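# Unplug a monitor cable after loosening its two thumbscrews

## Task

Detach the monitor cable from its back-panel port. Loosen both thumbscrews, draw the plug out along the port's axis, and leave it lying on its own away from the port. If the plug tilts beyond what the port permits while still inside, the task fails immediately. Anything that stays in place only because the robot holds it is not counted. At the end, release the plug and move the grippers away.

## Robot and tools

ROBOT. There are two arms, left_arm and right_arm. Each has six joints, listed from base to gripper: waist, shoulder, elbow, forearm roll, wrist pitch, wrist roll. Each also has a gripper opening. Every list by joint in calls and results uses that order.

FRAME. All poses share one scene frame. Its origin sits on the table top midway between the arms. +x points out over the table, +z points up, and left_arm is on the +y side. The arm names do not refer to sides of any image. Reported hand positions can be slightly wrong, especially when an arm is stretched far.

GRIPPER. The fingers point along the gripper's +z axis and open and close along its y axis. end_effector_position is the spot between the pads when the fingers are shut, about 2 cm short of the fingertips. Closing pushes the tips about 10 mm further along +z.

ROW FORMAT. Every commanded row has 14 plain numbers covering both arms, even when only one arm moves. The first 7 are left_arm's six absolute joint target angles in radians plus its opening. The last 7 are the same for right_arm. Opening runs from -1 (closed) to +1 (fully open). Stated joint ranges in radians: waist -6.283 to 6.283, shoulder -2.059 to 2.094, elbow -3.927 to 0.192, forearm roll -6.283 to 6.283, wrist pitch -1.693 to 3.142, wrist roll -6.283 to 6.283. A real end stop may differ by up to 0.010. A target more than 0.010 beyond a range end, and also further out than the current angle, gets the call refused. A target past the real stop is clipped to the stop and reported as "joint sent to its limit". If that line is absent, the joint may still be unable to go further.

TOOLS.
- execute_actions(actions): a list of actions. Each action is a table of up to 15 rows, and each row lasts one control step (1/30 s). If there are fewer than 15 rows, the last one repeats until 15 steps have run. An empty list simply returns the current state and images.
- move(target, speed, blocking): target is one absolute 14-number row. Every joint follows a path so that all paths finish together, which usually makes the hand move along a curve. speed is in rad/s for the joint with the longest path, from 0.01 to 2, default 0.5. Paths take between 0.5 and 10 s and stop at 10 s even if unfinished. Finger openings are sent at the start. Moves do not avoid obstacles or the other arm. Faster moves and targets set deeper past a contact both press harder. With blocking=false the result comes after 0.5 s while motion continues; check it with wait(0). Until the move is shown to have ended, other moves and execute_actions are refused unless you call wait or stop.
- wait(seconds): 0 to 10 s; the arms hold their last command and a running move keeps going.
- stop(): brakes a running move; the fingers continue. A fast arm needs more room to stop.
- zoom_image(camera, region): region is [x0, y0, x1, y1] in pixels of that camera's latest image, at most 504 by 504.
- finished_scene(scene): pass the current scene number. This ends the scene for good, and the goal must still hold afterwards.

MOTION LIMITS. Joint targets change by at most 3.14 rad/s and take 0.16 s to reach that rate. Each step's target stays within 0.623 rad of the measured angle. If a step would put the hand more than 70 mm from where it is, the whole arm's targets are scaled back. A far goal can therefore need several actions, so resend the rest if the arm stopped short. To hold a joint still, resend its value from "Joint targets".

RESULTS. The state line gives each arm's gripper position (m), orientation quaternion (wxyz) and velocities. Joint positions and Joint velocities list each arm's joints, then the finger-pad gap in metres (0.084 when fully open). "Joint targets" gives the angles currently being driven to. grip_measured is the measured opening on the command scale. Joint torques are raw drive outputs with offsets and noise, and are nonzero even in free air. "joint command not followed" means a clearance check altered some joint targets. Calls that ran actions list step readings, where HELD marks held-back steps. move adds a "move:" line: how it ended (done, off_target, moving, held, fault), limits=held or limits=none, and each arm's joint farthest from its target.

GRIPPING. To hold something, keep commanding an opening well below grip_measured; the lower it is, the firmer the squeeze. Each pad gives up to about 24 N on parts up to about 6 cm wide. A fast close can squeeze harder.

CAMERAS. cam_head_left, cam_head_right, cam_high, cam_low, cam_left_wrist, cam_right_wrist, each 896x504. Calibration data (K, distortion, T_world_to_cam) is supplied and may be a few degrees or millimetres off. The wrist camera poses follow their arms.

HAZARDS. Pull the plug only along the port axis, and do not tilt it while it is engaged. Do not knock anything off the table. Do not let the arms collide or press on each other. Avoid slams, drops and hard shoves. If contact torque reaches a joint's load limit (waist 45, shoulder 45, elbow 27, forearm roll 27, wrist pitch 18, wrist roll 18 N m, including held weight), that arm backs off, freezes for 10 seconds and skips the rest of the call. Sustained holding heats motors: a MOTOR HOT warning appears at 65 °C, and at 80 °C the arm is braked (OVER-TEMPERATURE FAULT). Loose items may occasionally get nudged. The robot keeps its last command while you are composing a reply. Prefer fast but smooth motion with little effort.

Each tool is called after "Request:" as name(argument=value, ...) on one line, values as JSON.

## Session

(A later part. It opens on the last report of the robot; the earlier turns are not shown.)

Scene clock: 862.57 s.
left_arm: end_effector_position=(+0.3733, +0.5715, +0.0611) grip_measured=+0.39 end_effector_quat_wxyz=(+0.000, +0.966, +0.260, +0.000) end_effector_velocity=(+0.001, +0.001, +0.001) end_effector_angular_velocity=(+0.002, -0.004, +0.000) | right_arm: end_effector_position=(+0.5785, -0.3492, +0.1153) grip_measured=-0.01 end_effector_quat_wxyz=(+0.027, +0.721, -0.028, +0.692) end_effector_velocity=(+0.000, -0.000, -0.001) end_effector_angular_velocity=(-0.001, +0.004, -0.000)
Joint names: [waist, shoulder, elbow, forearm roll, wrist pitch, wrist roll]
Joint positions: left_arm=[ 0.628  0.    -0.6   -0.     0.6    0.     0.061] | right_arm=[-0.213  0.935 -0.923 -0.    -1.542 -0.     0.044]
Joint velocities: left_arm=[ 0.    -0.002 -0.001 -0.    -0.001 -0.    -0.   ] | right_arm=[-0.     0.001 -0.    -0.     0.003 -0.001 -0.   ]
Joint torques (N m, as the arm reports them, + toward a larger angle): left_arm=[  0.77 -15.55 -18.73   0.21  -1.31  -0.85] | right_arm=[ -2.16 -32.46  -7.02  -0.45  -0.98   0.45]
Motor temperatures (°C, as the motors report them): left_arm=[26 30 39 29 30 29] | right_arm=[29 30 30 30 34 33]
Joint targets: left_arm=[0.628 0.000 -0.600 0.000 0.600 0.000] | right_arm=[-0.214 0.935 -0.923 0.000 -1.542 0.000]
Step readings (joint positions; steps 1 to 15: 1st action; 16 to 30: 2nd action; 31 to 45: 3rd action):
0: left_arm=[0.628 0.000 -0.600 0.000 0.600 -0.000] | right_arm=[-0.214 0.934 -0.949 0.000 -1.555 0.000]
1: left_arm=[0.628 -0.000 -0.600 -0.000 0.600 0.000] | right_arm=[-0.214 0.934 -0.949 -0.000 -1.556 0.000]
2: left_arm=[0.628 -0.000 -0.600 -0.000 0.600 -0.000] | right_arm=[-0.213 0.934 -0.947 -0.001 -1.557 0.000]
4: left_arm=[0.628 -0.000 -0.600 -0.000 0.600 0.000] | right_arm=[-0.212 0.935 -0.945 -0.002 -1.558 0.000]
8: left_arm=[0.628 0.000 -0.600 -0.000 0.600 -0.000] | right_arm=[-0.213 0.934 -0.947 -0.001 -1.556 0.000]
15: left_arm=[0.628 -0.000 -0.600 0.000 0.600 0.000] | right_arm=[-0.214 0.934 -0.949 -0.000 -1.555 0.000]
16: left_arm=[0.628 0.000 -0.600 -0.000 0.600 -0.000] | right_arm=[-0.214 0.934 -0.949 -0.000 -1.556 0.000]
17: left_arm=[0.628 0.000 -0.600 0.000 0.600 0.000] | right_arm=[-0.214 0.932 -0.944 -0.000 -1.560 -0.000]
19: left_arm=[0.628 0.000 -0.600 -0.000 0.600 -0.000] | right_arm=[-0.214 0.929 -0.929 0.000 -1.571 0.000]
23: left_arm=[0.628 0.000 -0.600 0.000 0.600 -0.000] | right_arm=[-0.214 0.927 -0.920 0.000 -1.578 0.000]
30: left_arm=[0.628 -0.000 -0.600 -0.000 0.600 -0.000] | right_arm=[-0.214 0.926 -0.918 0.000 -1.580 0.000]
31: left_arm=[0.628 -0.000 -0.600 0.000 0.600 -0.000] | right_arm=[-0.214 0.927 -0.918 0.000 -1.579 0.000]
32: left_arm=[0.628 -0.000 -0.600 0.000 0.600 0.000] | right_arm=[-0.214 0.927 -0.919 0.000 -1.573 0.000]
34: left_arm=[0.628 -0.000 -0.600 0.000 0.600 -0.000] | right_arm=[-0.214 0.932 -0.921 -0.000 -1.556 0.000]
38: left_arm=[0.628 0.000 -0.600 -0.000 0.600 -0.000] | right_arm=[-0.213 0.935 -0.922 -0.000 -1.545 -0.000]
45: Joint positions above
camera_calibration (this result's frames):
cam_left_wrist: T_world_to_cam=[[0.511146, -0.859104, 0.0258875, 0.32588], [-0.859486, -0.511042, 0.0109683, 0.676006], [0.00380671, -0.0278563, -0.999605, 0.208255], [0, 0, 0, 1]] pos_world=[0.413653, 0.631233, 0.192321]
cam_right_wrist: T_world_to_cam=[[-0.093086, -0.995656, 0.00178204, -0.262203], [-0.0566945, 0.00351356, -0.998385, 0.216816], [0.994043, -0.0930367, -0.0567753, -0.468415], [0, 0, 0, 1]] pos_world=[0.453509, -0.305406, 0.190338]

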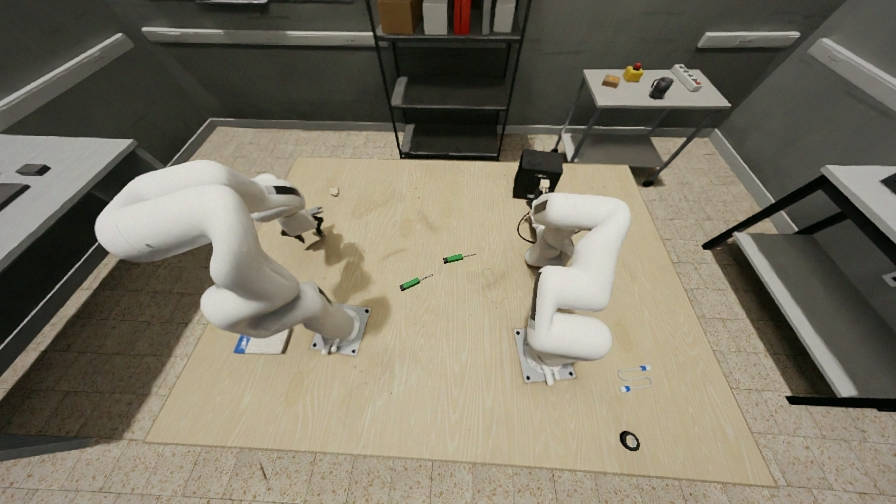

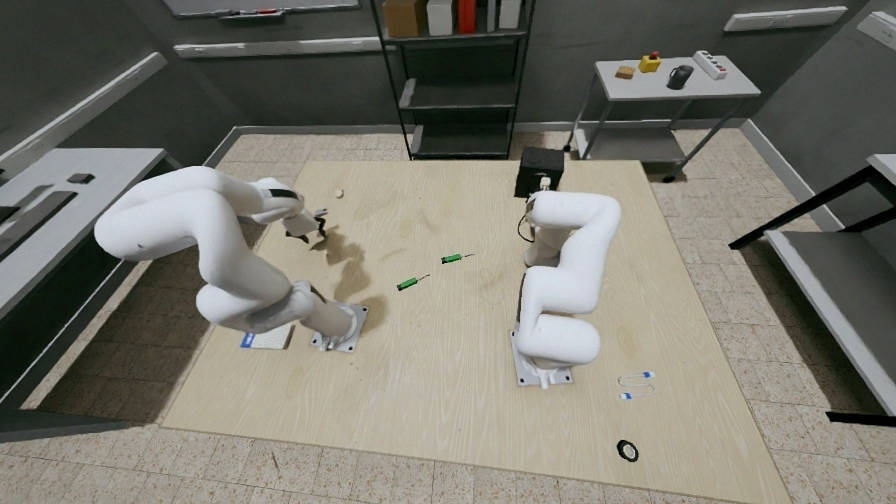

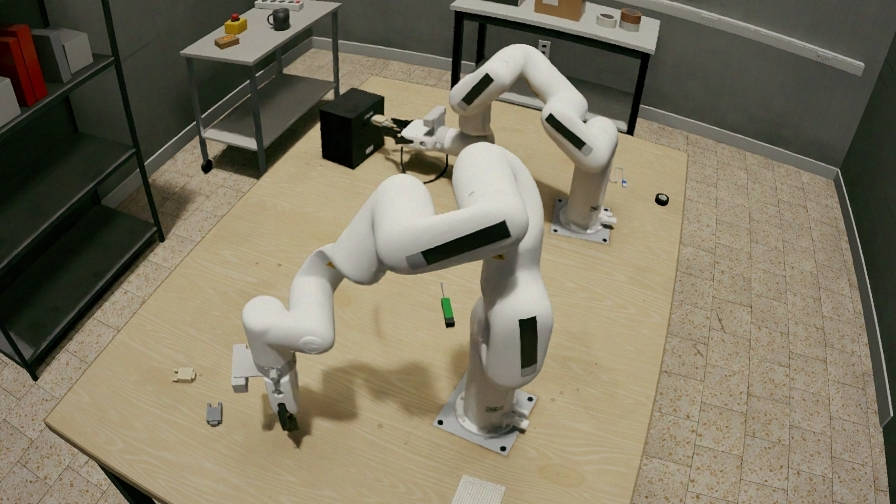

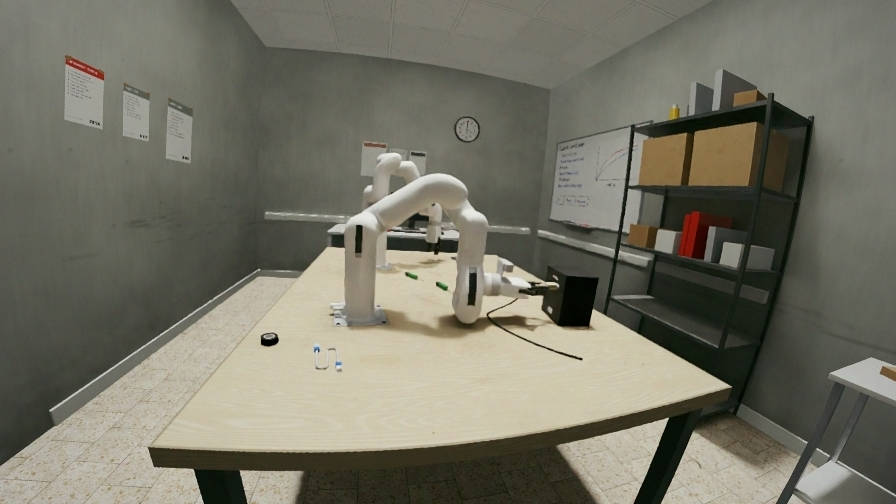

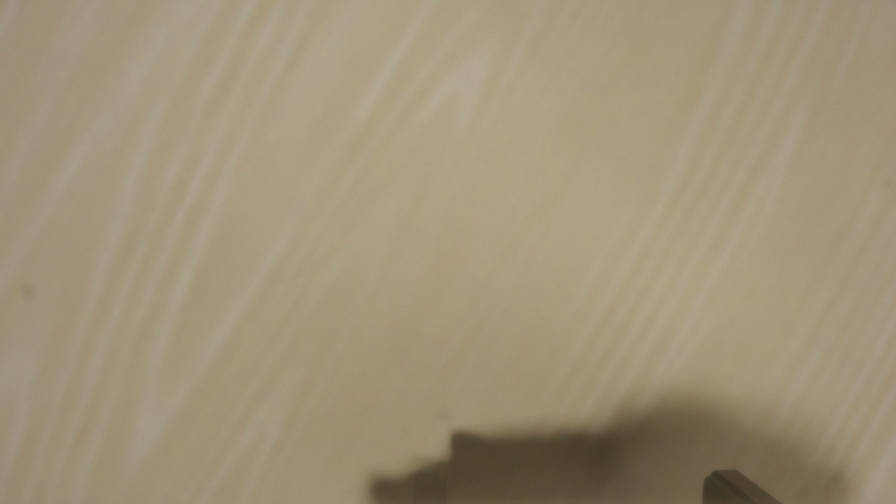

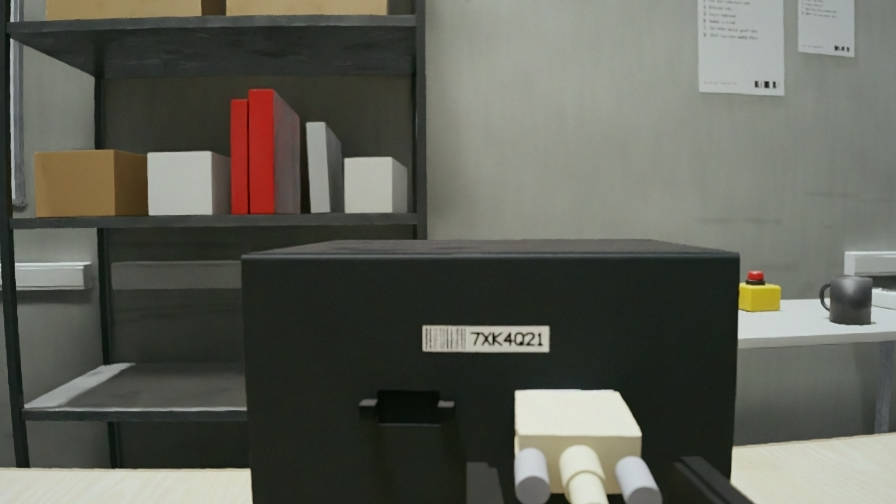

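Request:
execute_actions(actions=[[[0.628,0,-0.6,0,0.6,0,0.4,-0.2135,0.9265,-0.9175,0,-1.58,0,0]],
[[0.628,0,-0.6,0,0.6,0,0.4,-0.2135,0.8075,-0.844,0,-1.5345,0,0]],
[[0.628,0,-0.6,0,0.6,0,0.4,-0.159,0.8075,-0.844,0,-1.5345,0,-0.76]],
[[0.628,0,-0.6,0,0.6,0,0.4,-0.159,0.8075,-0.844,0,-1.5345,-0.8,-0.76]],
[[0.628,0,-0.6,0,0.6,0,0.4,-0.159,0.8075,-0.844,0,-1.5345,-1.571,-0.76]],
[[0.628,0,-0.6,0,0.6,0,0.4,-0.159,0.925,-0.91,0,-1.586,-1.571,-0.76]],
[[0.628,0,-0.6,0,0.6,0,0.4,-0.1755,0.925,-0.91,0,-1.586,-1.571,-0.76]],
[[0.628,0,-0.6,0,0.6,0,0.4,-0.1785,0.9058,-0.8981,0,-1.5787,-0.971,-0.76]],
[[0.628,0,-0.6,0,0.6,0,0.4,-0.1785,0.9058,-0.8981,0,-1.5787,-0.971,-1]],
[[0.628,0,-0.6,0,0.6,0,0.4,-0.1755,0.925,-0.91,0,-1.586,-1.571,-1]],
[[0.628,0,-0.6,0,0.6,0,0.4,-0.1785,0.9442,-0.9219,0,-1.5933,-2.171,-1]],
[[0.628,0,-0.6,0,0.6,0,0.4,-0.1785,0.9442,-0.9219,0,-1.5933,-2.171,-0.76]],
[[0.628,0,-0.6,0,0.6,0,0.4,-0.1755,0.925,-0.91,0,-1.586,-1.571,-0.76]],
[[0.628,0,-0.6,0,0.6,0,0.4,-0.1785,0.9058,-0.8981,0,-1.5787,-0.971,-0.76]],
[[0.628,0,-0.6,0,0.6,0,0.4,-0.1785,0.9058,-0.8981,0,-1.5787,-0.971,-1]],
[[0.628,0,-0.6,0,0.6,0,0.4,-0.1755,0.925,-0.91,0,-1.586,-1.571,-1]],
[[0.628,0,-0.6,0,0.6,0,0.4,-0.1785,0.9442,-0.9219,0,-1.5933,-2.171,-1]],
[[0.628,0,-0.6,0,0.6,0,0.4,-0.1785,0.9442,-0.9219,0,-1.5933,-2.171,-0.76]],
[[0.628,0,-0.6,0,0.6,0,0.4,-0.1755,0.925,-0.91,0,-1.586,-1.571,-0.76]],
[[0.628,0,-0.6,0,0.6,0,0.4,-0.1785,0.9058,-0.8981,0,-1.5787,-0.971,-0.76]],
[[0.628,0,-0.6,0,0.6,0,0.4,-0.1785,0.9058,-0.8981,0,-1.5787,-0.971,-1]],
[[0.628,0,-0.6,0,0.6,0,0.4,-0.1755,0.925,-0.91,0,-1.586,-1.571,-1]],
[[0.628,0,-0.6,0,0.6,0,0.4,-0.1785,0.9442,-0.9219,0,-1.5933,-2.171,-1]],
[[0.628,0,-0.6,0,0.6,0,0.4,-0.1785,0.9442,-0.9219,0,-1.5933,-2.171,-0.76]],
[[0.628,0,-0.6,0,0.6,0,0.4,-0.1755,0.925,-0.91,0,-1.586,-1.571,-0.76]],
[[0.628,0,-0.6,0,0.6,0,0.4,-0.1785,0.9058,-0.8981,0,-1.5787,-0.971,-0.76]],
[[0.628,0,-0.6,0,0.6,0,0.4,-0.1785,0.9058,-0.8981,0,-1.5787,-0.971,-1]],
[[0.628,0,-0.6,0,0.6,0,0.4,-0.1755,0.925,-0.91,0,-1.586,-1.571,-1]],
[[0.628,0,-0.6,0,0.6,0,0.4,-0.1785,0.9442,-0.9219,0,-1.5933,-2.171,-1]],
[[0.628,0,-0.6,0,0.6,0,0.4,-0.1785,0.9442,-0.9219,0,-1.5933,-2.171,-0.76]],
[[0.628,0,-0.6,0,0.6,0,0.4,-0.1755,0.925,-0.91,0,-1.586,-1.571,-0.76]],
[[0.628,0,-0.6,0,0.6,0,0.4,-0.1785,0.9058,-0.8981,0,-1.5787,-0.971,-0.76]],
[[0.628,0,-0.6,0,0.6,0,0.4,-0.1785,0.9058,-0.8981,0,-1.5787,-0.971,-1]],
[[0.628,0,-0.6,0,0.6,0,0.4,-0.1755,0.925,-0.91,0,-1.586,-1.571,-1]],
[[0.628,0,-0.6,0,0.6,0,0.4,-0.1785,0.9442,-0.9219,0,-1.5933,-2.171,-1]],
[[0.628,0,-0.6,0,0.6,0,0.4,-0.1785,0.9442,-0.9219,0,-1.5933,-2.171,-0.76]],
[[0.628,0,-0.6,0,0.6,0,0.4,-0.1755,0.925,-0.91,0,-1.586,-1.571,-0.76]],
[[0.628,0,-0.6,0,0.6,0,0.4,-0.1785,0.9058,-0.8981,0,-1.5787,-0.971,-0.76]],
[[0.628,0,-0.6,0,0.6,0,0.4,-0.1785,0.9058,-0.8981,0,-1.5787,-0.971,-1]],
[[0.628,0,-0.6,0,0.6,0,0.4,-0.1755,0.925,-0.91,0,-1.586,-1.571,-1]],
[[0.628,0,-0.6,0,0.6,0,0.4,-0.1785,0.9442,-0.9219,0,-1.5933,-2.171,-1]],
[[0.628,0,-0.6,0,0.6,0,0.4,-0.1785,0.9442,-0.9219,0,-1.5933,-2.171,-0.76]],
[[0.628,0,-0.6,0,0.6,0,0.4,-0.1755,0.925,-0.91,0,-1.586,-1.571,-0.76]],
[[0.628,0,-0.6,0,0.6,0,0.4,-0.159,0.925,-0.91,0,-1.586,-1.571,-0.76]],
[[0.628,0,-0.6,0,0.6,0,0.4,-0.159,0.8075,-0.844,0,-1.5345,-1.571,-0.76]],
[[0.628,0,-0.6,0,0.6,0,0.4,-0.159,0.8075,-0.844,0,-1.5345,-0.8,-0.76]],
[[0.628,0,-0.6,0,0.6,0,0.4,-0.159,0.8075,-0.844,0,-1.5345,0,-0.76]],
[[0.628,0,-0.6,0,0.6,0,0.4,-0.2135,0.8075,-0.844,0,-1.5345,0,0]],
[[0.628,0,-0.6,0,0.6,0,0.4,-0.2135,0.9265,-0.9175,0,-1.58,0,0]],
[[0.628,0,-0.6,0,0.6,0,0.4,-0.2145,0.9405,-0.9815,0,-1.53,0,0]],
[[0.628,0,-0.6,0,0.6,0,0.4,-0.2145,0.9405,-0.9815,0,-1.53,0,-0.5]]])

Request:
move(target=[0.628,0,-0.6,0,0.6,0,0.4,-0.214,0.9335,-0.9495,0,-1.555,0,-0.5], speed=0.015)

Scene clock: 938.53 s.
left_arm: end_effector_position=(+0.3733, +0.5715, +0.0611) grip_measured=+0.39 end_effector_quat_wxyz=(+0.000, +0.966, +0.260, +0.000) end_effector_velocity=(-0.000, -0.000, -0.000) end_effector_angular_velocity=(-0.000, +0.001, -0.001) | right_arm: end_effector_position=(+0.5940, -0.3519, +0.1282) grip_measured=-0.28 end_effector_quat_wxyz=(+0.028, +0.707, -0.028, +0.706) end_effector_velocity=(+0.000, +0.001, -0.000) end_effector_angular_velocity=(-0.001, +0.000, +0.002)
Joint names: [waist, shoulder, elbow, forearm roll, wrist pitch, wrist roll]
Joint positions: left_arm=[ 0.628  0.    -0.6    0.     0.6   -0.     0.061] | right_arm=[-0.216  0.941 -0.981  0.001 -1.53   0.     0.032]
Joint velocities: left_arm=[-0.     0.     0.001  0.    -0.     0.001  0.   ] | right_arm=[ 0.     0.001 -0.001 -0.001  0.    -0.001  0.   ]
Joint torques (N m, as the arm reports them, + toward a larger angle): left_arm=[  1.3  -15.77 -19.78   0.16  -1.17  -0.68] | right_arm=[  4.45 -37.32 -12.84  -1.77  -0.69   0.42]
Motor temperatures (°C, as the motors report them): left_arm=[26 30 39 29 30 29] | right_arm=[29 30 30 30 34 33]
Joint targets: left_arm=[0.628 0.000 -0.600 0.000 0.600 0.000] | right_arm=[-0.215 0.941 -0.982 0.000 -1.530 0.000]
Step readings (joint positions; steps 1 to 15: 1st action; 16 to 30: 2nd action; 31 to 45: 3rd action; 46 to 60: 4th action; 61 to 75: 5th action; 76 to 90: 6th action; 91 to 105: 7th action; 106 to 120: 8th action; 121 to 135: 9th action; 136 to 150: 10th action; 151 to 165: 11th action; 166 to 180: 12th action; 181 to 195: 13th action):
0: left_arm=[0.628 0.000 -0.600 -0.000 0.600 0.000] | right_arm=[-0.214 0.935 -0.923 -0.000 -1.542 0.000]
1: left_arm=[0.628 0.000 -0.600 0.000 0.600 -0.000] | right_arm=[-0.213 0.935 -0.923 -0.000 -1.543 -0.000]
2: left_arm=[0.628 -0.000 -0.600 -0.000 0.600 -0.000] | right_arm=[-0.213 0.934 -0.922 -0.000 -1.548 -0.000]
4: left_arm=[0.628 0.000 -0.600 0.000 0.600 -0.000] | right_arm=[-0.213 0.930 -0.919 -0.000 -1.566 -0.000]
8: left_arm=[0.628 -0.000 -0.600 -0.000 0.600 0.000] | right_arm=[-0.213 0.927 -0.918 -0.000 -1.577 -0.000]
15: left_arm=[0.628 0.000 -0.600 -0.000 0.600 -0.000] | right_arm=[-0.213 0.927 -0.918 -0.000 -1.580 -0.000]
16: left_arm=[0.628 0.000 -0.600 0.000 0.600 -0.000] | right_arm=[-0.213 0.926 -0.917 -0.000 -1.579 -0.000]
17: left_arm=[0.628 0.000 -0.600 -0.000 0.600 0.000] | right_arm=[-0.214 0.921 -0.913 -0.000 -1.577 -0.000]
19: left_arm=[0.628 -0.000 -0.600 0.000 0.600 -0.000] | right_arm=[-0.214 0.881 -0.886 0.000 -1.560 -0.000]
23: left_arm=[0.628 0.000 -0.600 0.000 0.600 -0.000] | right_arm=[-0.214 0.818 -0.855 0.000 -1.541 0.000]
30: left_arm=[0.628 -0.000 -0.600 0.000 0.600 -0.000] | right_arm=[-0.214 0.809 -0.845 0.000 -1.535 -0.000]
31: left_arm=[0.628 -0.000 -0.600 0.000 0.600 0.000] | right_arm=[-0.213 0.809 -0.844 0.000 -1.535 -0.000]
32: left_arm=[0.628 -0.000 -0.600 0.000 0.600 -0.000] | right_arm=[-0.209 0.809 -0.844 0.000 -1.535 0.000]
34: left_arm=[0.628 -0.000 -0.600 0.000 0.600 0.000] | right_arm=[-0.183 0.808 -0.844 0.000 -1.535 0.000]
38: left_arm=[0.628 -0.000 -0.600 -0.000 0.600 0.000] | right_arm=[-0.162 0.808 -0.844 -0.000 -1.535 -0.000]
45: left_arm=[0.628 -0.000 -0.600 0.000 0.600 -0.000] | right_arm=[-0.160 0.808 -0.844 0.000 -1.535 0.000]
46: left_arm=[0.628 0.000 -0.600 0.000 0.600 0.000] | right_arm=[-0.160 0.808 -0.844 0.000 -1.535 -0.001]
47: left_arm=[0.628 0.000 -0.600 0.000 0.600 -0.000] | right_arm=[-0.159 0.808 -0.844 0.000 -1.535 -0.007]
49: left_arm=[0.628 -0.000 -0.600 -0.000 0.600 0.000] | right_arm=[-0.159 0.808 -0.844 0.000 -1.535 -0.058]
53: left_arm=[0.628 -0.000 -0.600 0.000 0.600 -0.000] | right_arm=[-0.159 0.807 -0.844 0.000 -1.535 -0.343]
60: left_arm=[0.628 0.000 -0.600 -0.000 0.600 0.000] | right_arm=[-0.159 0.808 -0.844 -0.000 -1.534 -0.756]
61: left_arm=[0.628 0.000 -0.600 -0.000 0.600 0.000] | right_arm=[-0.159 0.808 -0.844 0.000 -1.534 -0.771]
62: left_arm=[0.628 0.000 -0.600 0.000 0.600 -0.000] | right_arm=[-0.159 0.808 -0.844 0.000 -1.535 -0.787]
64: left_arm=[0.628 0.000 -0.600 -0.000 0.600 0.000] | right_arm=[-0.159 0.807 -0.844 0.000 -1.535 -0.848]
68: left_arm=[0.628 0.000 -0.600 0.000 0.600 -0.000] | right_arm=[-0.159 0.807 -0.844 -0.000 -1.535 -1.140]
75: left_arm=[0.628 -0.000 -0.600 -0.000 0.600 0.000] | right_arm=[-0.159 0.808 -0.844 -0.000 -1.534 -1.531]
76: left_arm=[0.628 0.000 -0.600 0.000 0.600 0.000] | right_arm=[-0.159 0.808 -0.844 -0.000 -1.535 -1.544]
77: left_arm=[0.628 -0.000 -0.600 0.000 0.600 0.000] | right_arm=[-0.159 0.813 -0.848 -0.000 -1.538 -1.552]
79: left_arm=[0.628 0.000 -0.600 -0.000 0.600 0.000] | right_arm=[-0.159 0.852 -0.873 -0.000 -1.557 -1.562]
83: left_arm=[0.628 -0.000 -0.600 -0.000 0.600 -0.000] | right_arm=[-0.159 0.915 -0.901 0.000 -1.579 -1.569]
90: left_arm=[0.628 -0.000 -0.600 -0.000 0.600 -0.000] | right_arm=[-0.159 0.923 -0.910 0.000 -1.586 -1.571]
91: left_arm=[0.628 0.000 -0.600 0.000 0.600 0.000] | right_arm=[-0.159 0.924 -0.910 -0.000 -1.586 -1.571]
92: left_arm=[0.628 -0.000 -0.600 -0.000 0.600 -0.000] | right_arm=[-0.162 0.924 -0.910 -0.000 -1.586 -1.571]
94: left_arm=[0.628 -0.000 -0.600 -0.000 0.600 0.000] | right_arm=[-0.170 0.924 -0.910 -0.000 -1.586 -1.571]
98: left_arm=[0.628 0.000 -0.600 -0.000 0.600 -0.000] | right_arm=[-0.174 0.925 -0.910 -0.000 -1.586 -1.571]
105: left_arm=[0.628 -0.000 -0.600 -0.000 0.600 0.000] | right_arm=[-0.175 0.925 -0.910 -0.000 -1.586 -1.571]
106: left_arm=[0.628 -0.000 -0.600 -0.000 0.600 -0.000] | right_arm=[-0.175 0.925 -0.910 -0.000 -1.586 -1.570]
107: left_arm=[0.628 0.000 -0.600 0.000 0.600 -0.000] | right_arm=[-0.175 0.925 -0.910 -0.000 -1.586 -1.564]
109: left_arm=[0.628 -0.000 -0.600 -0.000 0.600 -0.000] | right_arm=[-0.176 0.923 -0.909 -0.000 -1.585 -1.513]
113: left_arm=[0.628 -0.000 -0.600 -0.000 0.600 0.000] | right_arm=[-0.178 0.914 -0.904 0.000 -1.582 -1.239]
120: left_arm=[0.628 -0.000 -0.600 -0.000 0.600 0.000] | right_arm=[-0.179 0.906 -0.899 0.000 -1.579 -0.991]
121: left_arm=[0.628 0.000 -0.600 0.000 0.600 -0.000] | right_arm=[-0.179 0.906 -0.898 -0.000 -1.579 -0.985]
122: left_arm=[0.628 0.000 -0.600 -0.000 0.600 -0.000] | right_arm=[-0.178 0.906 -0.899 -0.000 -1.579 -0.981]
124: left_arm=[0.628 0.000 -0.600 0.000 0.600 -0.000] | right_arm=[-0.178 0.906 -0.898 0.000 -1.579 -0.976]
128: left_arm=[0.628 -0.000 -0.600 -0.000 0.600 0.000] | right_arm=[-0.179 0.906 -0.898 0.000 -1.579 -0.972]
135: left_arm=[0.628 0.000 -0.600 0.000 0.600 -0.000] | right_arm=[-0.179 0.906 -0.898 0.000 -1.579 -0.971]
136: left_arm=[0.628 0.000 -0.600 0.000 0.600 0.000] | right_arm=[-0.179 0.906 -0.898 0.000 -1.579 -0.972]
137: left_arm=[0.628 0.000 -0.600 -0.000 0.600 -0.000] | right_arm=[-0.178 0.906 -0.898 -0.000 -1.579 -0.978]
139: left_arm=[0.628 0.000 -0.600 0.000 0.600 0.000] | right_arm=[-0.178 0.907 -0.899 -0.000 -1.579 -1.029]
143: left_arm=[0.628 -0.000 -0.600 -0.000 0.600 -0.000] | right_arm=[-0.177 0.917 -0.905 -0.000 -1.583 -1.303]
150: left_arm=[0.628 -0.000 -0.600 0.000 0.600 -0.000] | right_arm=[-0.176 0.925 -0.909 0.000 -1.586 -1.551]
151: left_arm=[0.628 -0.000 -0.600 0.000 0.600 -0.000] | right_arm=[-0.176 0.925 -0.909 0.000 -1.586 -1.558]
152: left_arm=[0.628 0.000 -0.600 -0.000 0.600 0.000] | right_arm=[-0.176 0.925 -0.910 0.000 -1.586 -1.569]
154: left_arm=[0.628 -0.000 -0.600 0.000 0.600 -0.000] | right_arm=[-0.176 0.927 -0.911 0.000 -1.586 -1.624]
158: left_arm=[0.628 -0.000 -0.600 -0.000 0.600 -0.000] | right_arm=[-0.177 0.936 -0.916 0.000 -1.590 -1.901]
165: left_arm=[0.628 -0.000 -0.600 0.000 0.600 -0.000] | right_arm=[-0.179 0.944 -0.921 0.000 -1.593 -2.151]
166: left_arm=[0.628 -0.000 -0.600 -0.000 0.600 0.000] | right_arm=[-0.179 0.944 -0.922 0.000 -1.593 -2.157]
167: left_arm=[0.628 0.000 -0.600 0.000 0.600 -0.000] | right_arm=[-0.178 0.944 -0.921 -0.000 -1.594 -2.161]
169: left_arm=[0.628 -0.000 -0.600 -0.000 0.600 -0.000] | right_arm=[-0.178 0.944 -0.922 -0.000 -1.594 -2.166]
173: left_arm=[0.628 -0.000 -0.600 -0.000 0.600 0.000] | right_arm=[-0.178 0.944 -0.922 -0.000 -1.594 -2.170]
180: left_arm=[0.628 -0.000 -0.600 0.000 0.600 -0.000] | right_arm=[-0.178 0.944 -0.922 -0.000 -1.593 -2.171]
181: left_arm=[0.628 -0.000 -0.600 -0.000 0.600 -0.000] | right_arm=[-0.178 0.944 -0.922 -0.000 -1.593 -2.170]
182: left_arm=[0.628 -0.000 -0.600 0.000 0.600 0.000] | right_arm=[-0.178 0.944 -0.922 -0.000 -1.593 -2.164]
184: left_arm=[0.628 -0.000 -0.600 0.000 0.600 0.000] | right_arm=[-0.178 0.943 -0.921 -0.000 -1.593 -2.113]
Lines left out of this list: 192.
camera_calibration (this result's frames):
cam_left_wrist: T_world_to_cam=[[0.511146, -0.859104, 0.0258874, 0.32588], [-0.859485, -0.511043, 0.0109682, 0.676006], [0.00380675, -0.0278562, -0.999605, 0.208254], [0, 0, 0, 1]] pos_world=[0.413653, 0.631233, 0.192321]
cam_right_wrist: T_world_to_cam=[[-0.0960305, -0.995378, 0.00109205, -0.261518], [-0.0166763, 0.000511901, -0.999861, 0.205963], [0.995239, -0.0960353, -0.0166484, -0.490205], [0, 0, 0, 1]] pos_world=[0.466192, -0.307491, 0.198059]

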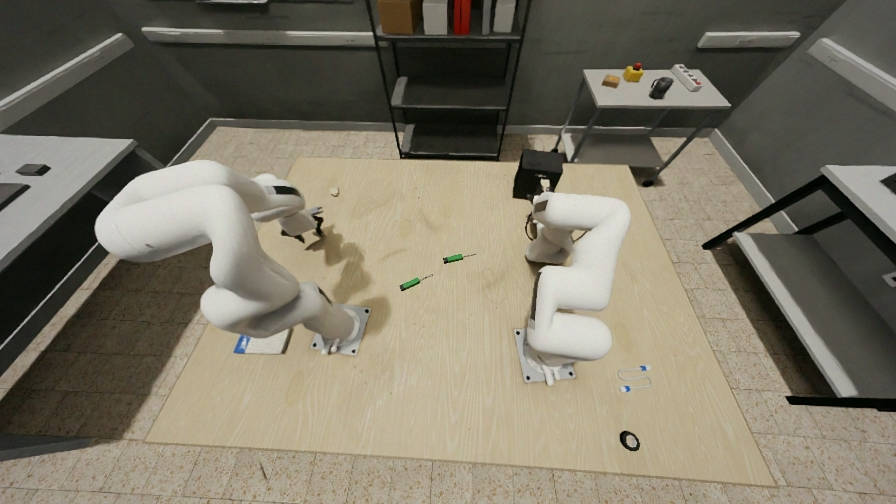

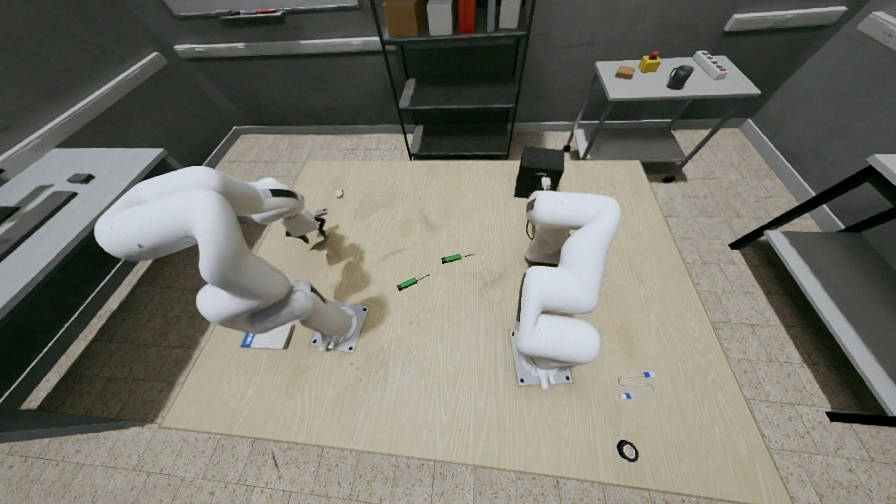

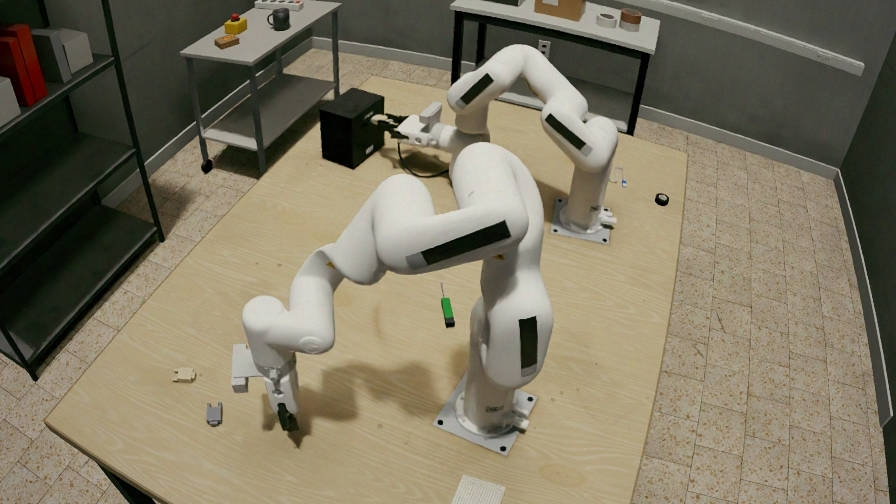

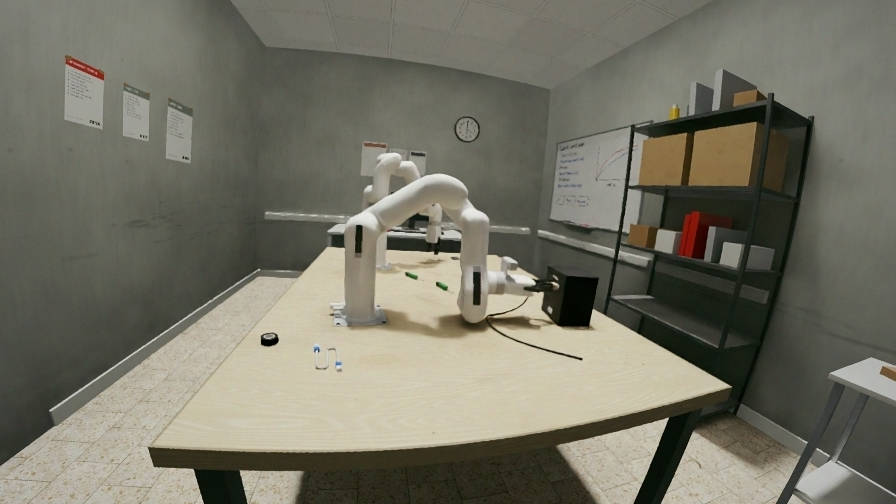

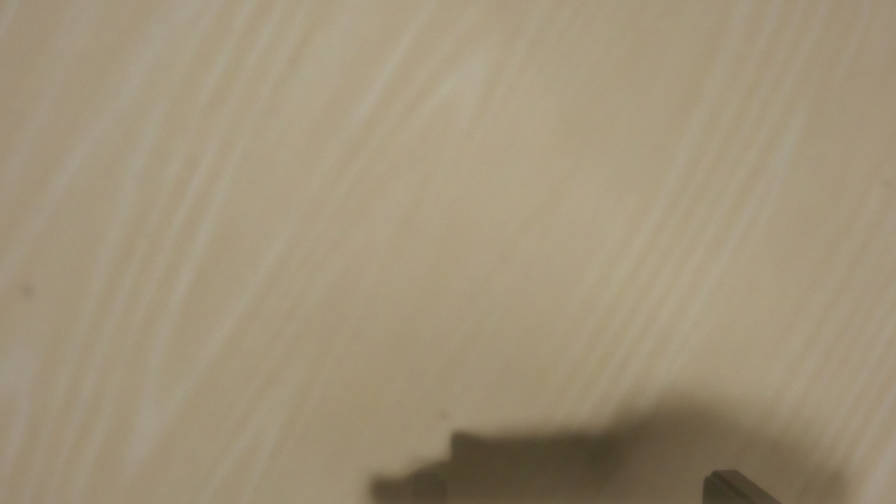

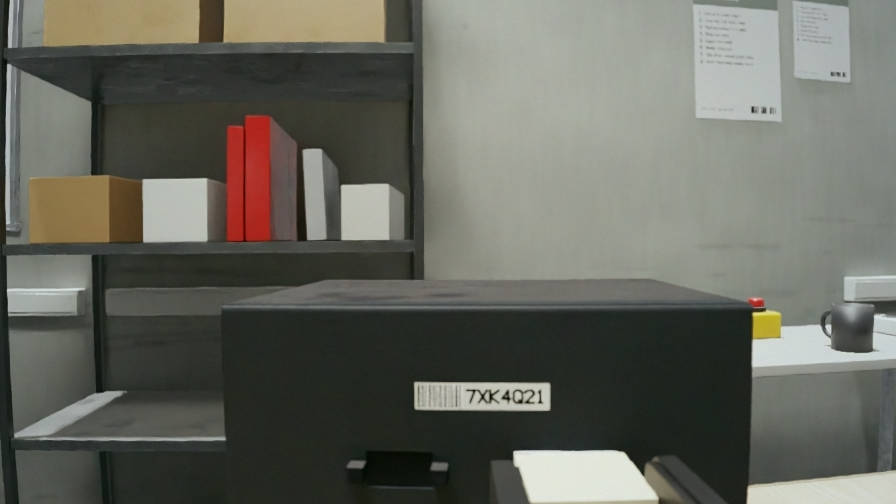

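Scene clock: 940.83 s.
left_arm: end_effector_position=(+0.3733, +0.5715, +0.0611) grip_measured=+0.39 end_effector_quat_wxyz=(+0.000, +0.966, +0.260, +0.000) end_effector_velocity=(+0.000, +0.000, +0.000) end_effector_angular_velocity=(+0.000, -0.001, +0.000) | right_arm: end_effector_position=(+0.5851, -0.3500, +0.1282) grip_measured=-0.29 end_effector_quat_wxyz=(+0.027, +0.706, -0.027, +0.707) end_effector_velocity=(-0.000, +0.000, -0.000) end_effector_angular_velocity=(+0.000, -0.000, +0.000)
Joint names: [waist, shoulder, elbow, forearm roll, wrist pitch, wrist roll]
Joint positions: left_arm=[ 0.628  0.    -0.6   -0.     0.6    0.     0.061] | right_arm=[-0.214  0.934 -0.95   0.    -1.555  0.     0.032]
Joint velocities: left_arm=[ 0.     0.    -0.001 -0.    -0.     0.     0.   ] | right_arm=[ 0.001  0.     0.001  0.001 -0.001  0.    -0.   ]
Joint torques (N m, as the arm reports them, + toward a larger angle): left_arm=[  0.49 -15.31 -19.73   0.81  -1.44  -0.62] | right_arm=[  2.02 -29.12   1.43  -1.32  -3.14   0.33]
Motor temperatures (°C, as the motors report them): left_arm=[26 30 39 29 30 29] | right_arm=[29 30 30 30 34 33]
Joint targets: left_arm=[0.628 0.000 -0.600 0.000 0.600 0.000] | right_arm=[-0.214 0.933 -0.950 0.000 -1.555 0.000]
move: done; limits=none; left_arm: farthest joint: the waist, 0.000 radians from its target (0.000 radians at the start); right_arm: farthest joint: the waist, 0.000 radians from its target (0.002 radians at the start)
camera_calibration (this result's frames):
cam_left_wrist: T_world_to_cam=[[0.511146, -0.859104, 0.0258874, 0.32588], [-0.859486, -0.511042, 0.0109683, 0.676006], [0.00380664, -0.0278563, -0.999605, 0.208255], [0, 0, 0, 1]] pos_world=[0.413653, 0.631233, 0.192321]
cam_right_wrist: T_world_to_cam=[[-0.0937223, -0.995598, 0.00110459, -0.261971], [-0.0161199, 0.000408143, -0.99987, 0.205421], [0.995468, -0.093728, -0.0160872, -0.480603], [0, 0, 0, 1]] pos_world=[0.457184, -0.305947, 0.197952]

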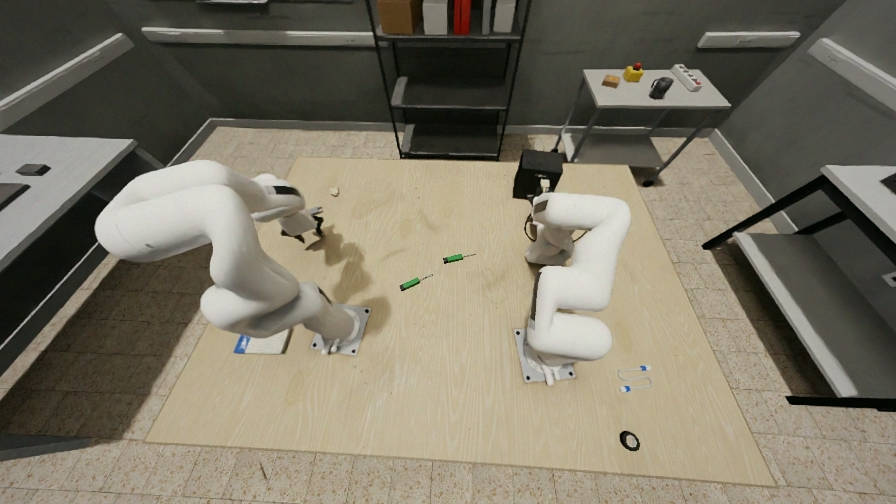

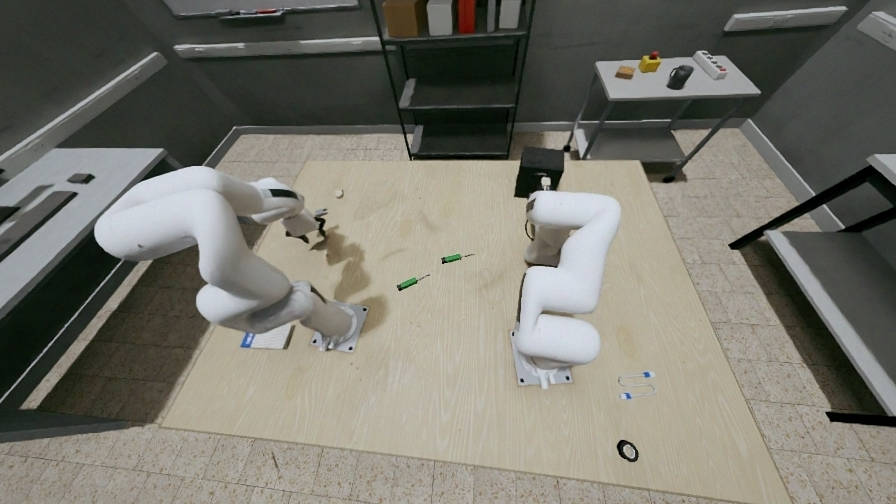

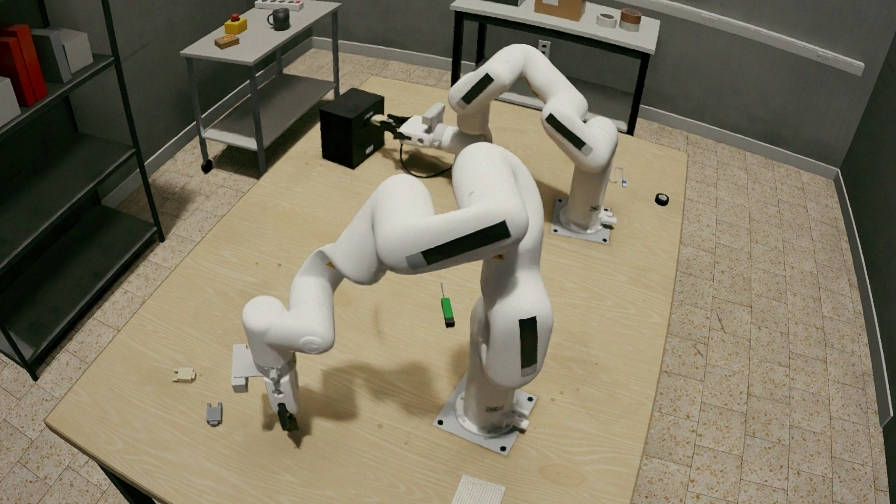

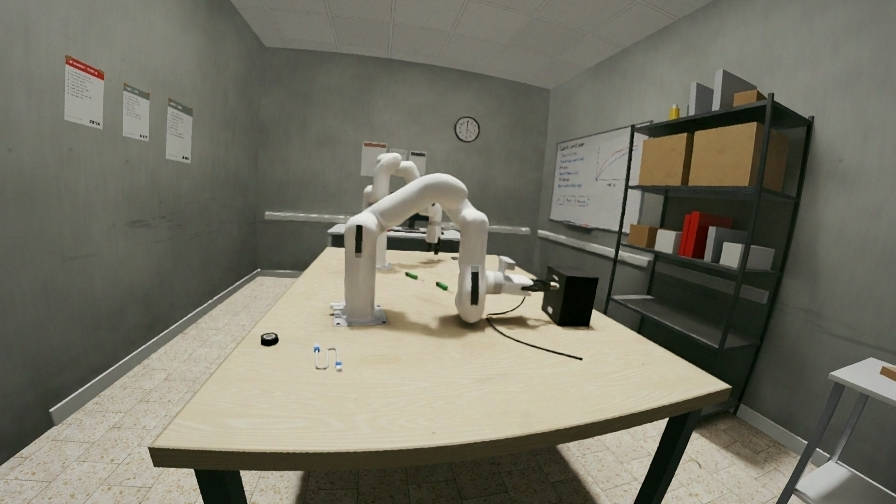

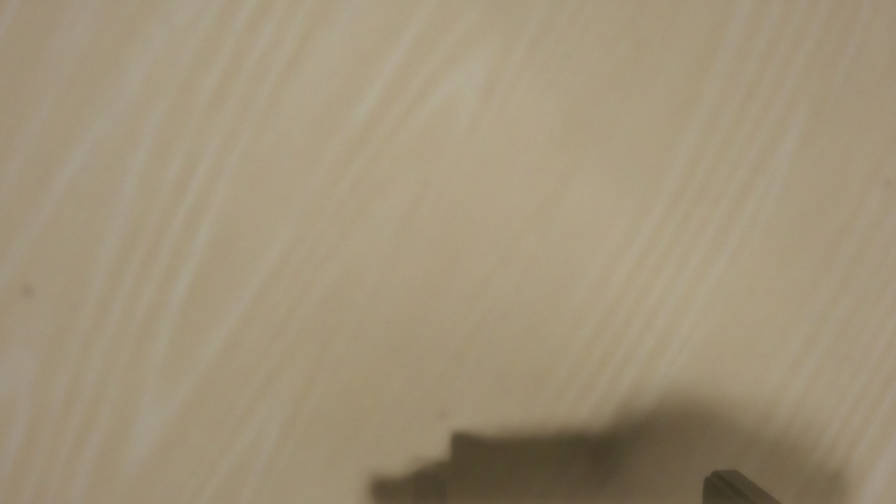

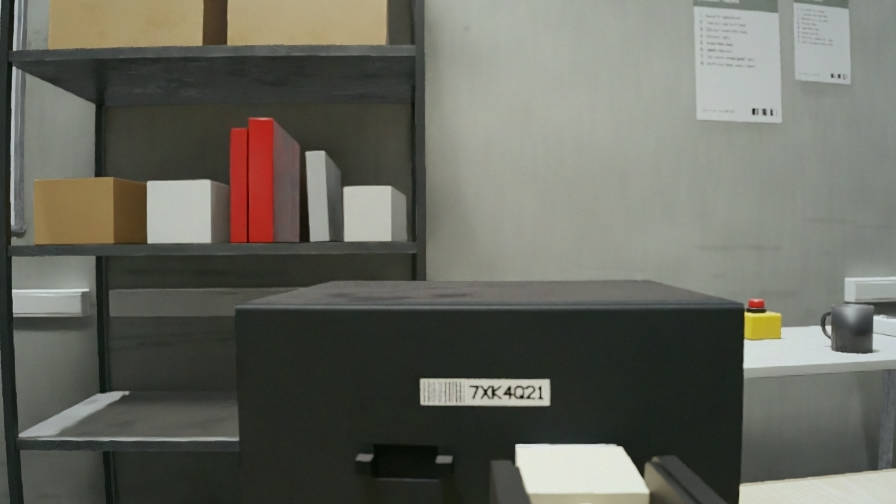

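Request:
execute_actions(actions=[[[0.628,0,-0.6,0,0.6,0,0.4,-0.214,0.9335,-0.9495,0,-1.555,0,0]],
[[0.628,0,-0.6,0,0.6,0,0.4,-0.2135,0.9265,-0.9175,0,-1.58,0,0]],
[[0.628,0,-0.6,0,0.6,0,0.4,-0.2135,0.935,-0.923,0,-1.542,0,0]]])

Request:
zoom_image(camera="cam_right_wrist", region=[440,330,740,504])

Scene clock: 954.57 s.
left_arm: end_effector_position=(+0.3733, +0.5715, +0.0611) grip_measured=+0.39 end_effector_quat_wxyz=(+0.000, +0.966, +0.260, +0.000) end_effector_velocity=(-0.000, -0.000, -0.000) end_effector_angular_velocity=(-0.001, +0.001, +0.001) | right_arm: end_effector_position=(+0.5785, -0.3492, +0.1153) grip_measured=-0.01 end_effector_quat_wxyz=(+0.027, +0.721, -0.028, +0.692) end_effector_velocity=(+0.000, -0.000, -0.001) end_effector_angular_velocity=(-0.002, +0.004, -0.000)
Joint names: [waist, shoulder, elbow, forearm roll, wrist pitch, wrist roll]
Joint positions: left_arm=[ 0.628 -0.    -0.6    0.     0.6    0.     0.061] | right_arm=[-0.214  0.935 -0.923 -0.    -1.542  0.     0.044]
Joint velocities: left_arm=[-0.     0.     0.    -0.001  0.    -0.     0.   ] | right_arm=[ 0.     0.    -0.     0.     0.004 -0.002  0.   ]
Joint torques (N m, as the arm reports them, + toward a larger angle): left_arm=[  0.51 -15.9  -19.7    0.07  -1.55  -0.71] | right_arm=[ -1.46 -32.4   -7.01  -0.38  -1.16   0.44]
Motor temperatures (°C, as the motors report them): left_arm=[26 30 39 29 30 29] | right_arm=[29 30 30 30 34 33]
Joint targets: left_arm=[0.628 0.000 -0.600 0.000 0.600 0.000] | right_arm=[-0.214 0.935 -0.923 0.000 -1.542 0.000]
Step readings (joint positions; steps 1 to 15: 1st action; 16 to 30: 2nd action; 31 to 45: 3rd action):
0: left_arm=[0.628 0.000 -0.600 0.000 0.600 -0.000] | right_arm=[-0.214 0.933 -0.950 0.000 -1.555 -0.000]
1: left_arm=[0.628 0.000 -0.600 -0.000 0.600 0.000] | right_arm=[-0.214 0.933 -0.949 -0.000 -1.556 -0.000]
2: left_arm=[0.628 0.000 -0.600 -0.000 0.600 -0.000] | right_arm=[-0.213 0.934 -0.945 -0.001 -1.559 -0.000]
4: left_arm=[0.628 0.000 -0.600 -0.000 0.600 -0.000] | right_arm=[-0.212 0.935 -0.942 -0.002 -1.560 -0.000]
8: left_arm=[0.628 0.000 -0.600 0.000 0.600 0.000] | right_arm=[-0.213 0.935 -0.946 -0.001 -1.557 -0.000]
15: left_arm=[0.628 0.000 -0.600 0.000 0.600 -0.000] | right_arm=[-0.214 0.934 -0.949 -0.000 -1.555 -0.000]
16: left_arm=[0.628 -0.000 -0.600 0.000 0.600 0.000] | right_arm=[-0.214 0.934 -0.948 -0.000 -1.556 -0.000]
17: left_arm=[0.628 -0.000 -0.600 0.000 0.600 -0.000] | right_arm=[-0.214 0.932 -0.944 -0.000 -1.560 -0.000]
19: left_arm=[0.628 -0.000 -0.600 0.000 0.600 0.000] | right_arm=[-0.214 0.929 -0.929 0.000 -1.571 0.000]
23: left_arm=[0.628 -0.000 -0.600 0.000 0.600 -0.000] | right_arm=[-0.214 0.927 -0.920 0.000 -1.578 -0.000]
30: left_arm=[0.628 0.000 -0.600 0.000 0.600 -0.000] | right_arm=[-0.214 0.926 -0.918 0.000 -1.580 -0.000]
31: left_arm=[0.628 0.000 -0.600 0.000 0.600 0.000] | right_arm=[-0.214 0.927 -0.918 0.000 -1.579 -0.000]
32: left_arm=[0.628 0.000 -0.600 0.000 0.600 -0.000] | right_arm=[-0.214 0.927 -0.919 0.000 -1.573 0.000]
34: left_arm=[0.628 -0.000 -0.600 0.000 0.600 -0.000] | right_arm=[-0.214 0.932 -0.921 0.000 -1.556 0.000]
38: left_arm=[0.628 0.000 -0.600 0.000 0.600 -0.000] | right_arm=[-0.214 0.935 -0.922 0.000 -1.545 0.000]
45: Joint positions above
camera_calibration (this result's frames):
cam_left_wrist: T_world_to_cam=[[0.511146, -0.859104, 0.0258873, 0.32588], [-0.859486, -0.511042, 0.0109682, 0.676006], [0.00380666, -0.0278562, -0.999605, 0.208254], [0, 0, 0, 1]] pos_world=[0.413653, 0.631233, 0.192321]
cam_right_wrist: T_world_to_cam=[[-0.0930982, -0.995655, 0.00178111, -0.262201], [-0.0566737, 0.00351325, -0.998387, 0.216811], [0.994043, -0.0930489, -0.0567545, -0.46842], [0, 0, 0, 1]] pos_world=[0.453507, -0.30541, 0.190344]

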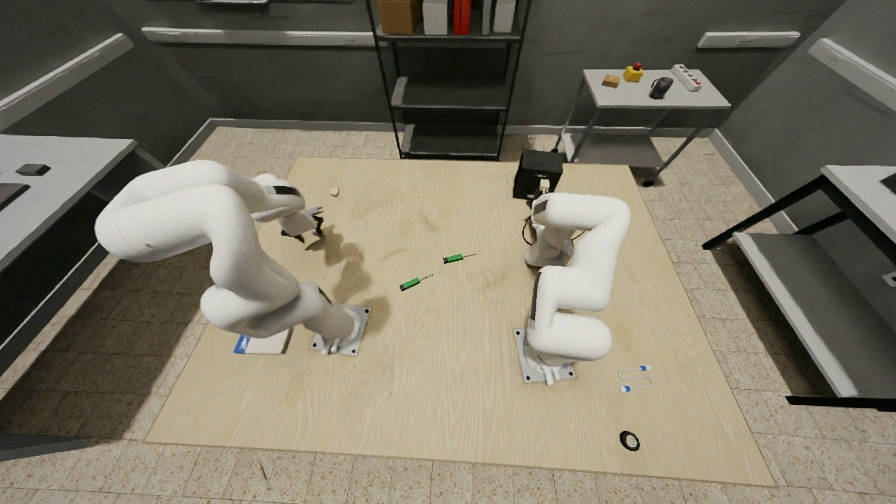

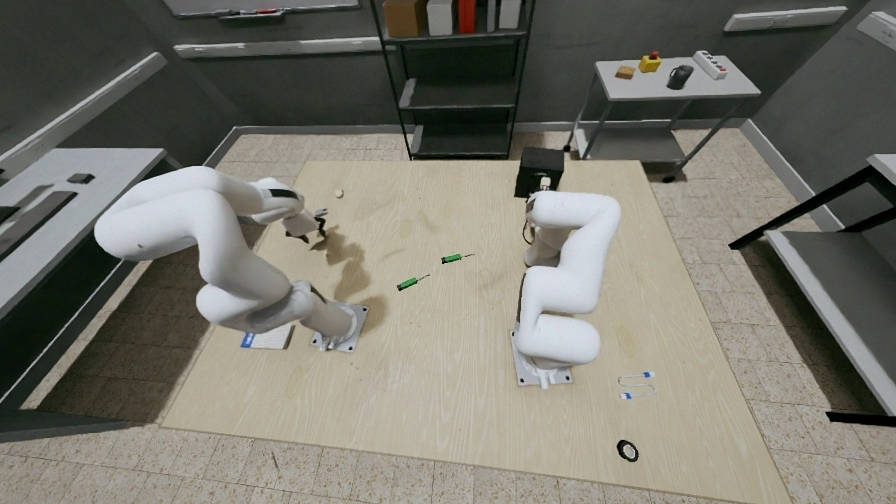

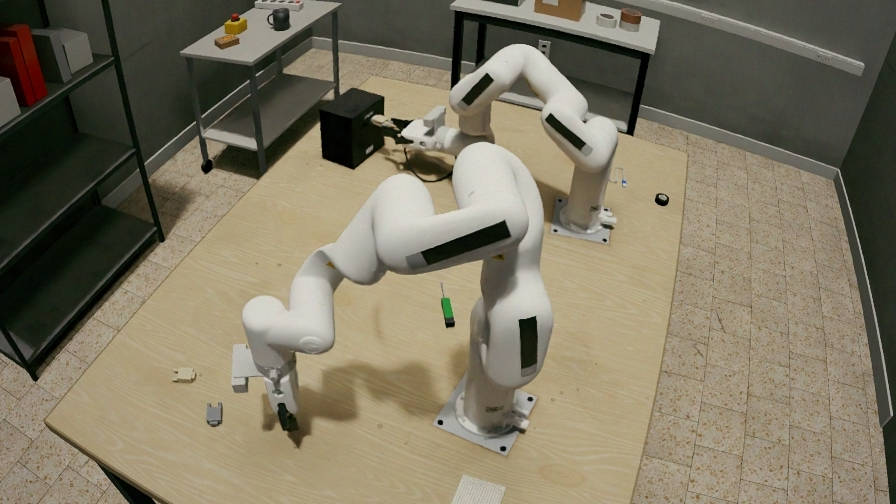

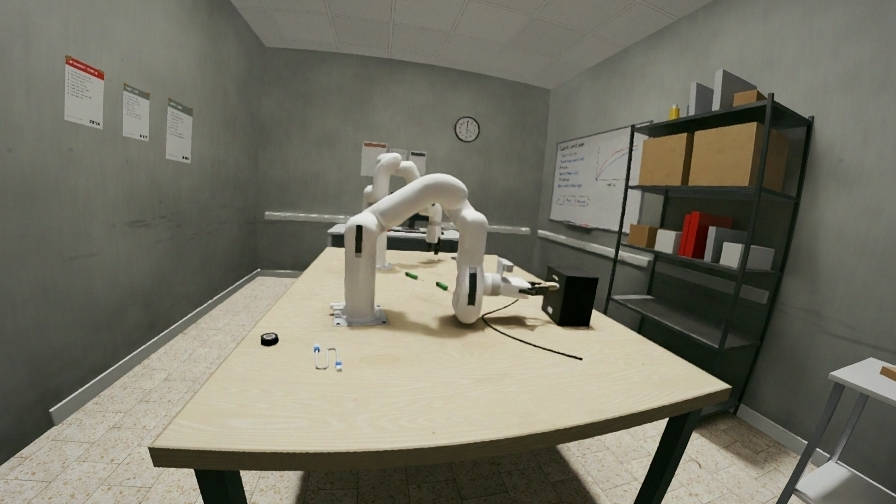

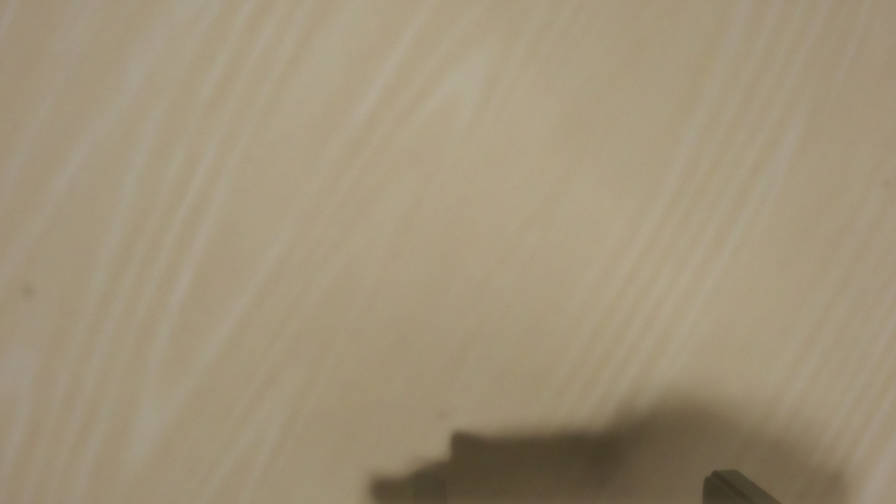

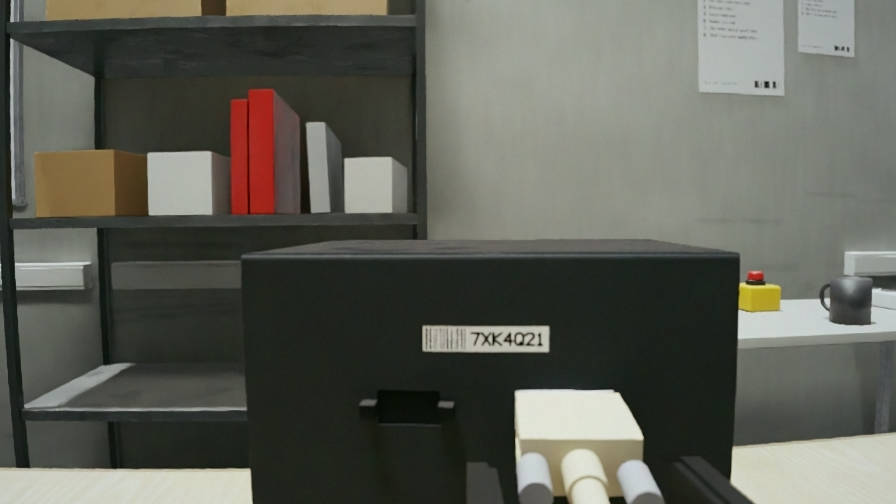

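Region (440, 330, 740, 504) of cam_right_wrist's 896x504 image, scaled by 1.680, with more detail than that image has; it fills the top 292 rows of this view, and the rest is white.

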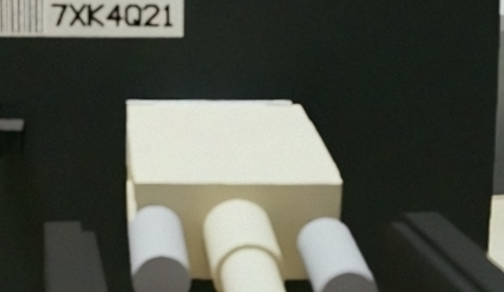

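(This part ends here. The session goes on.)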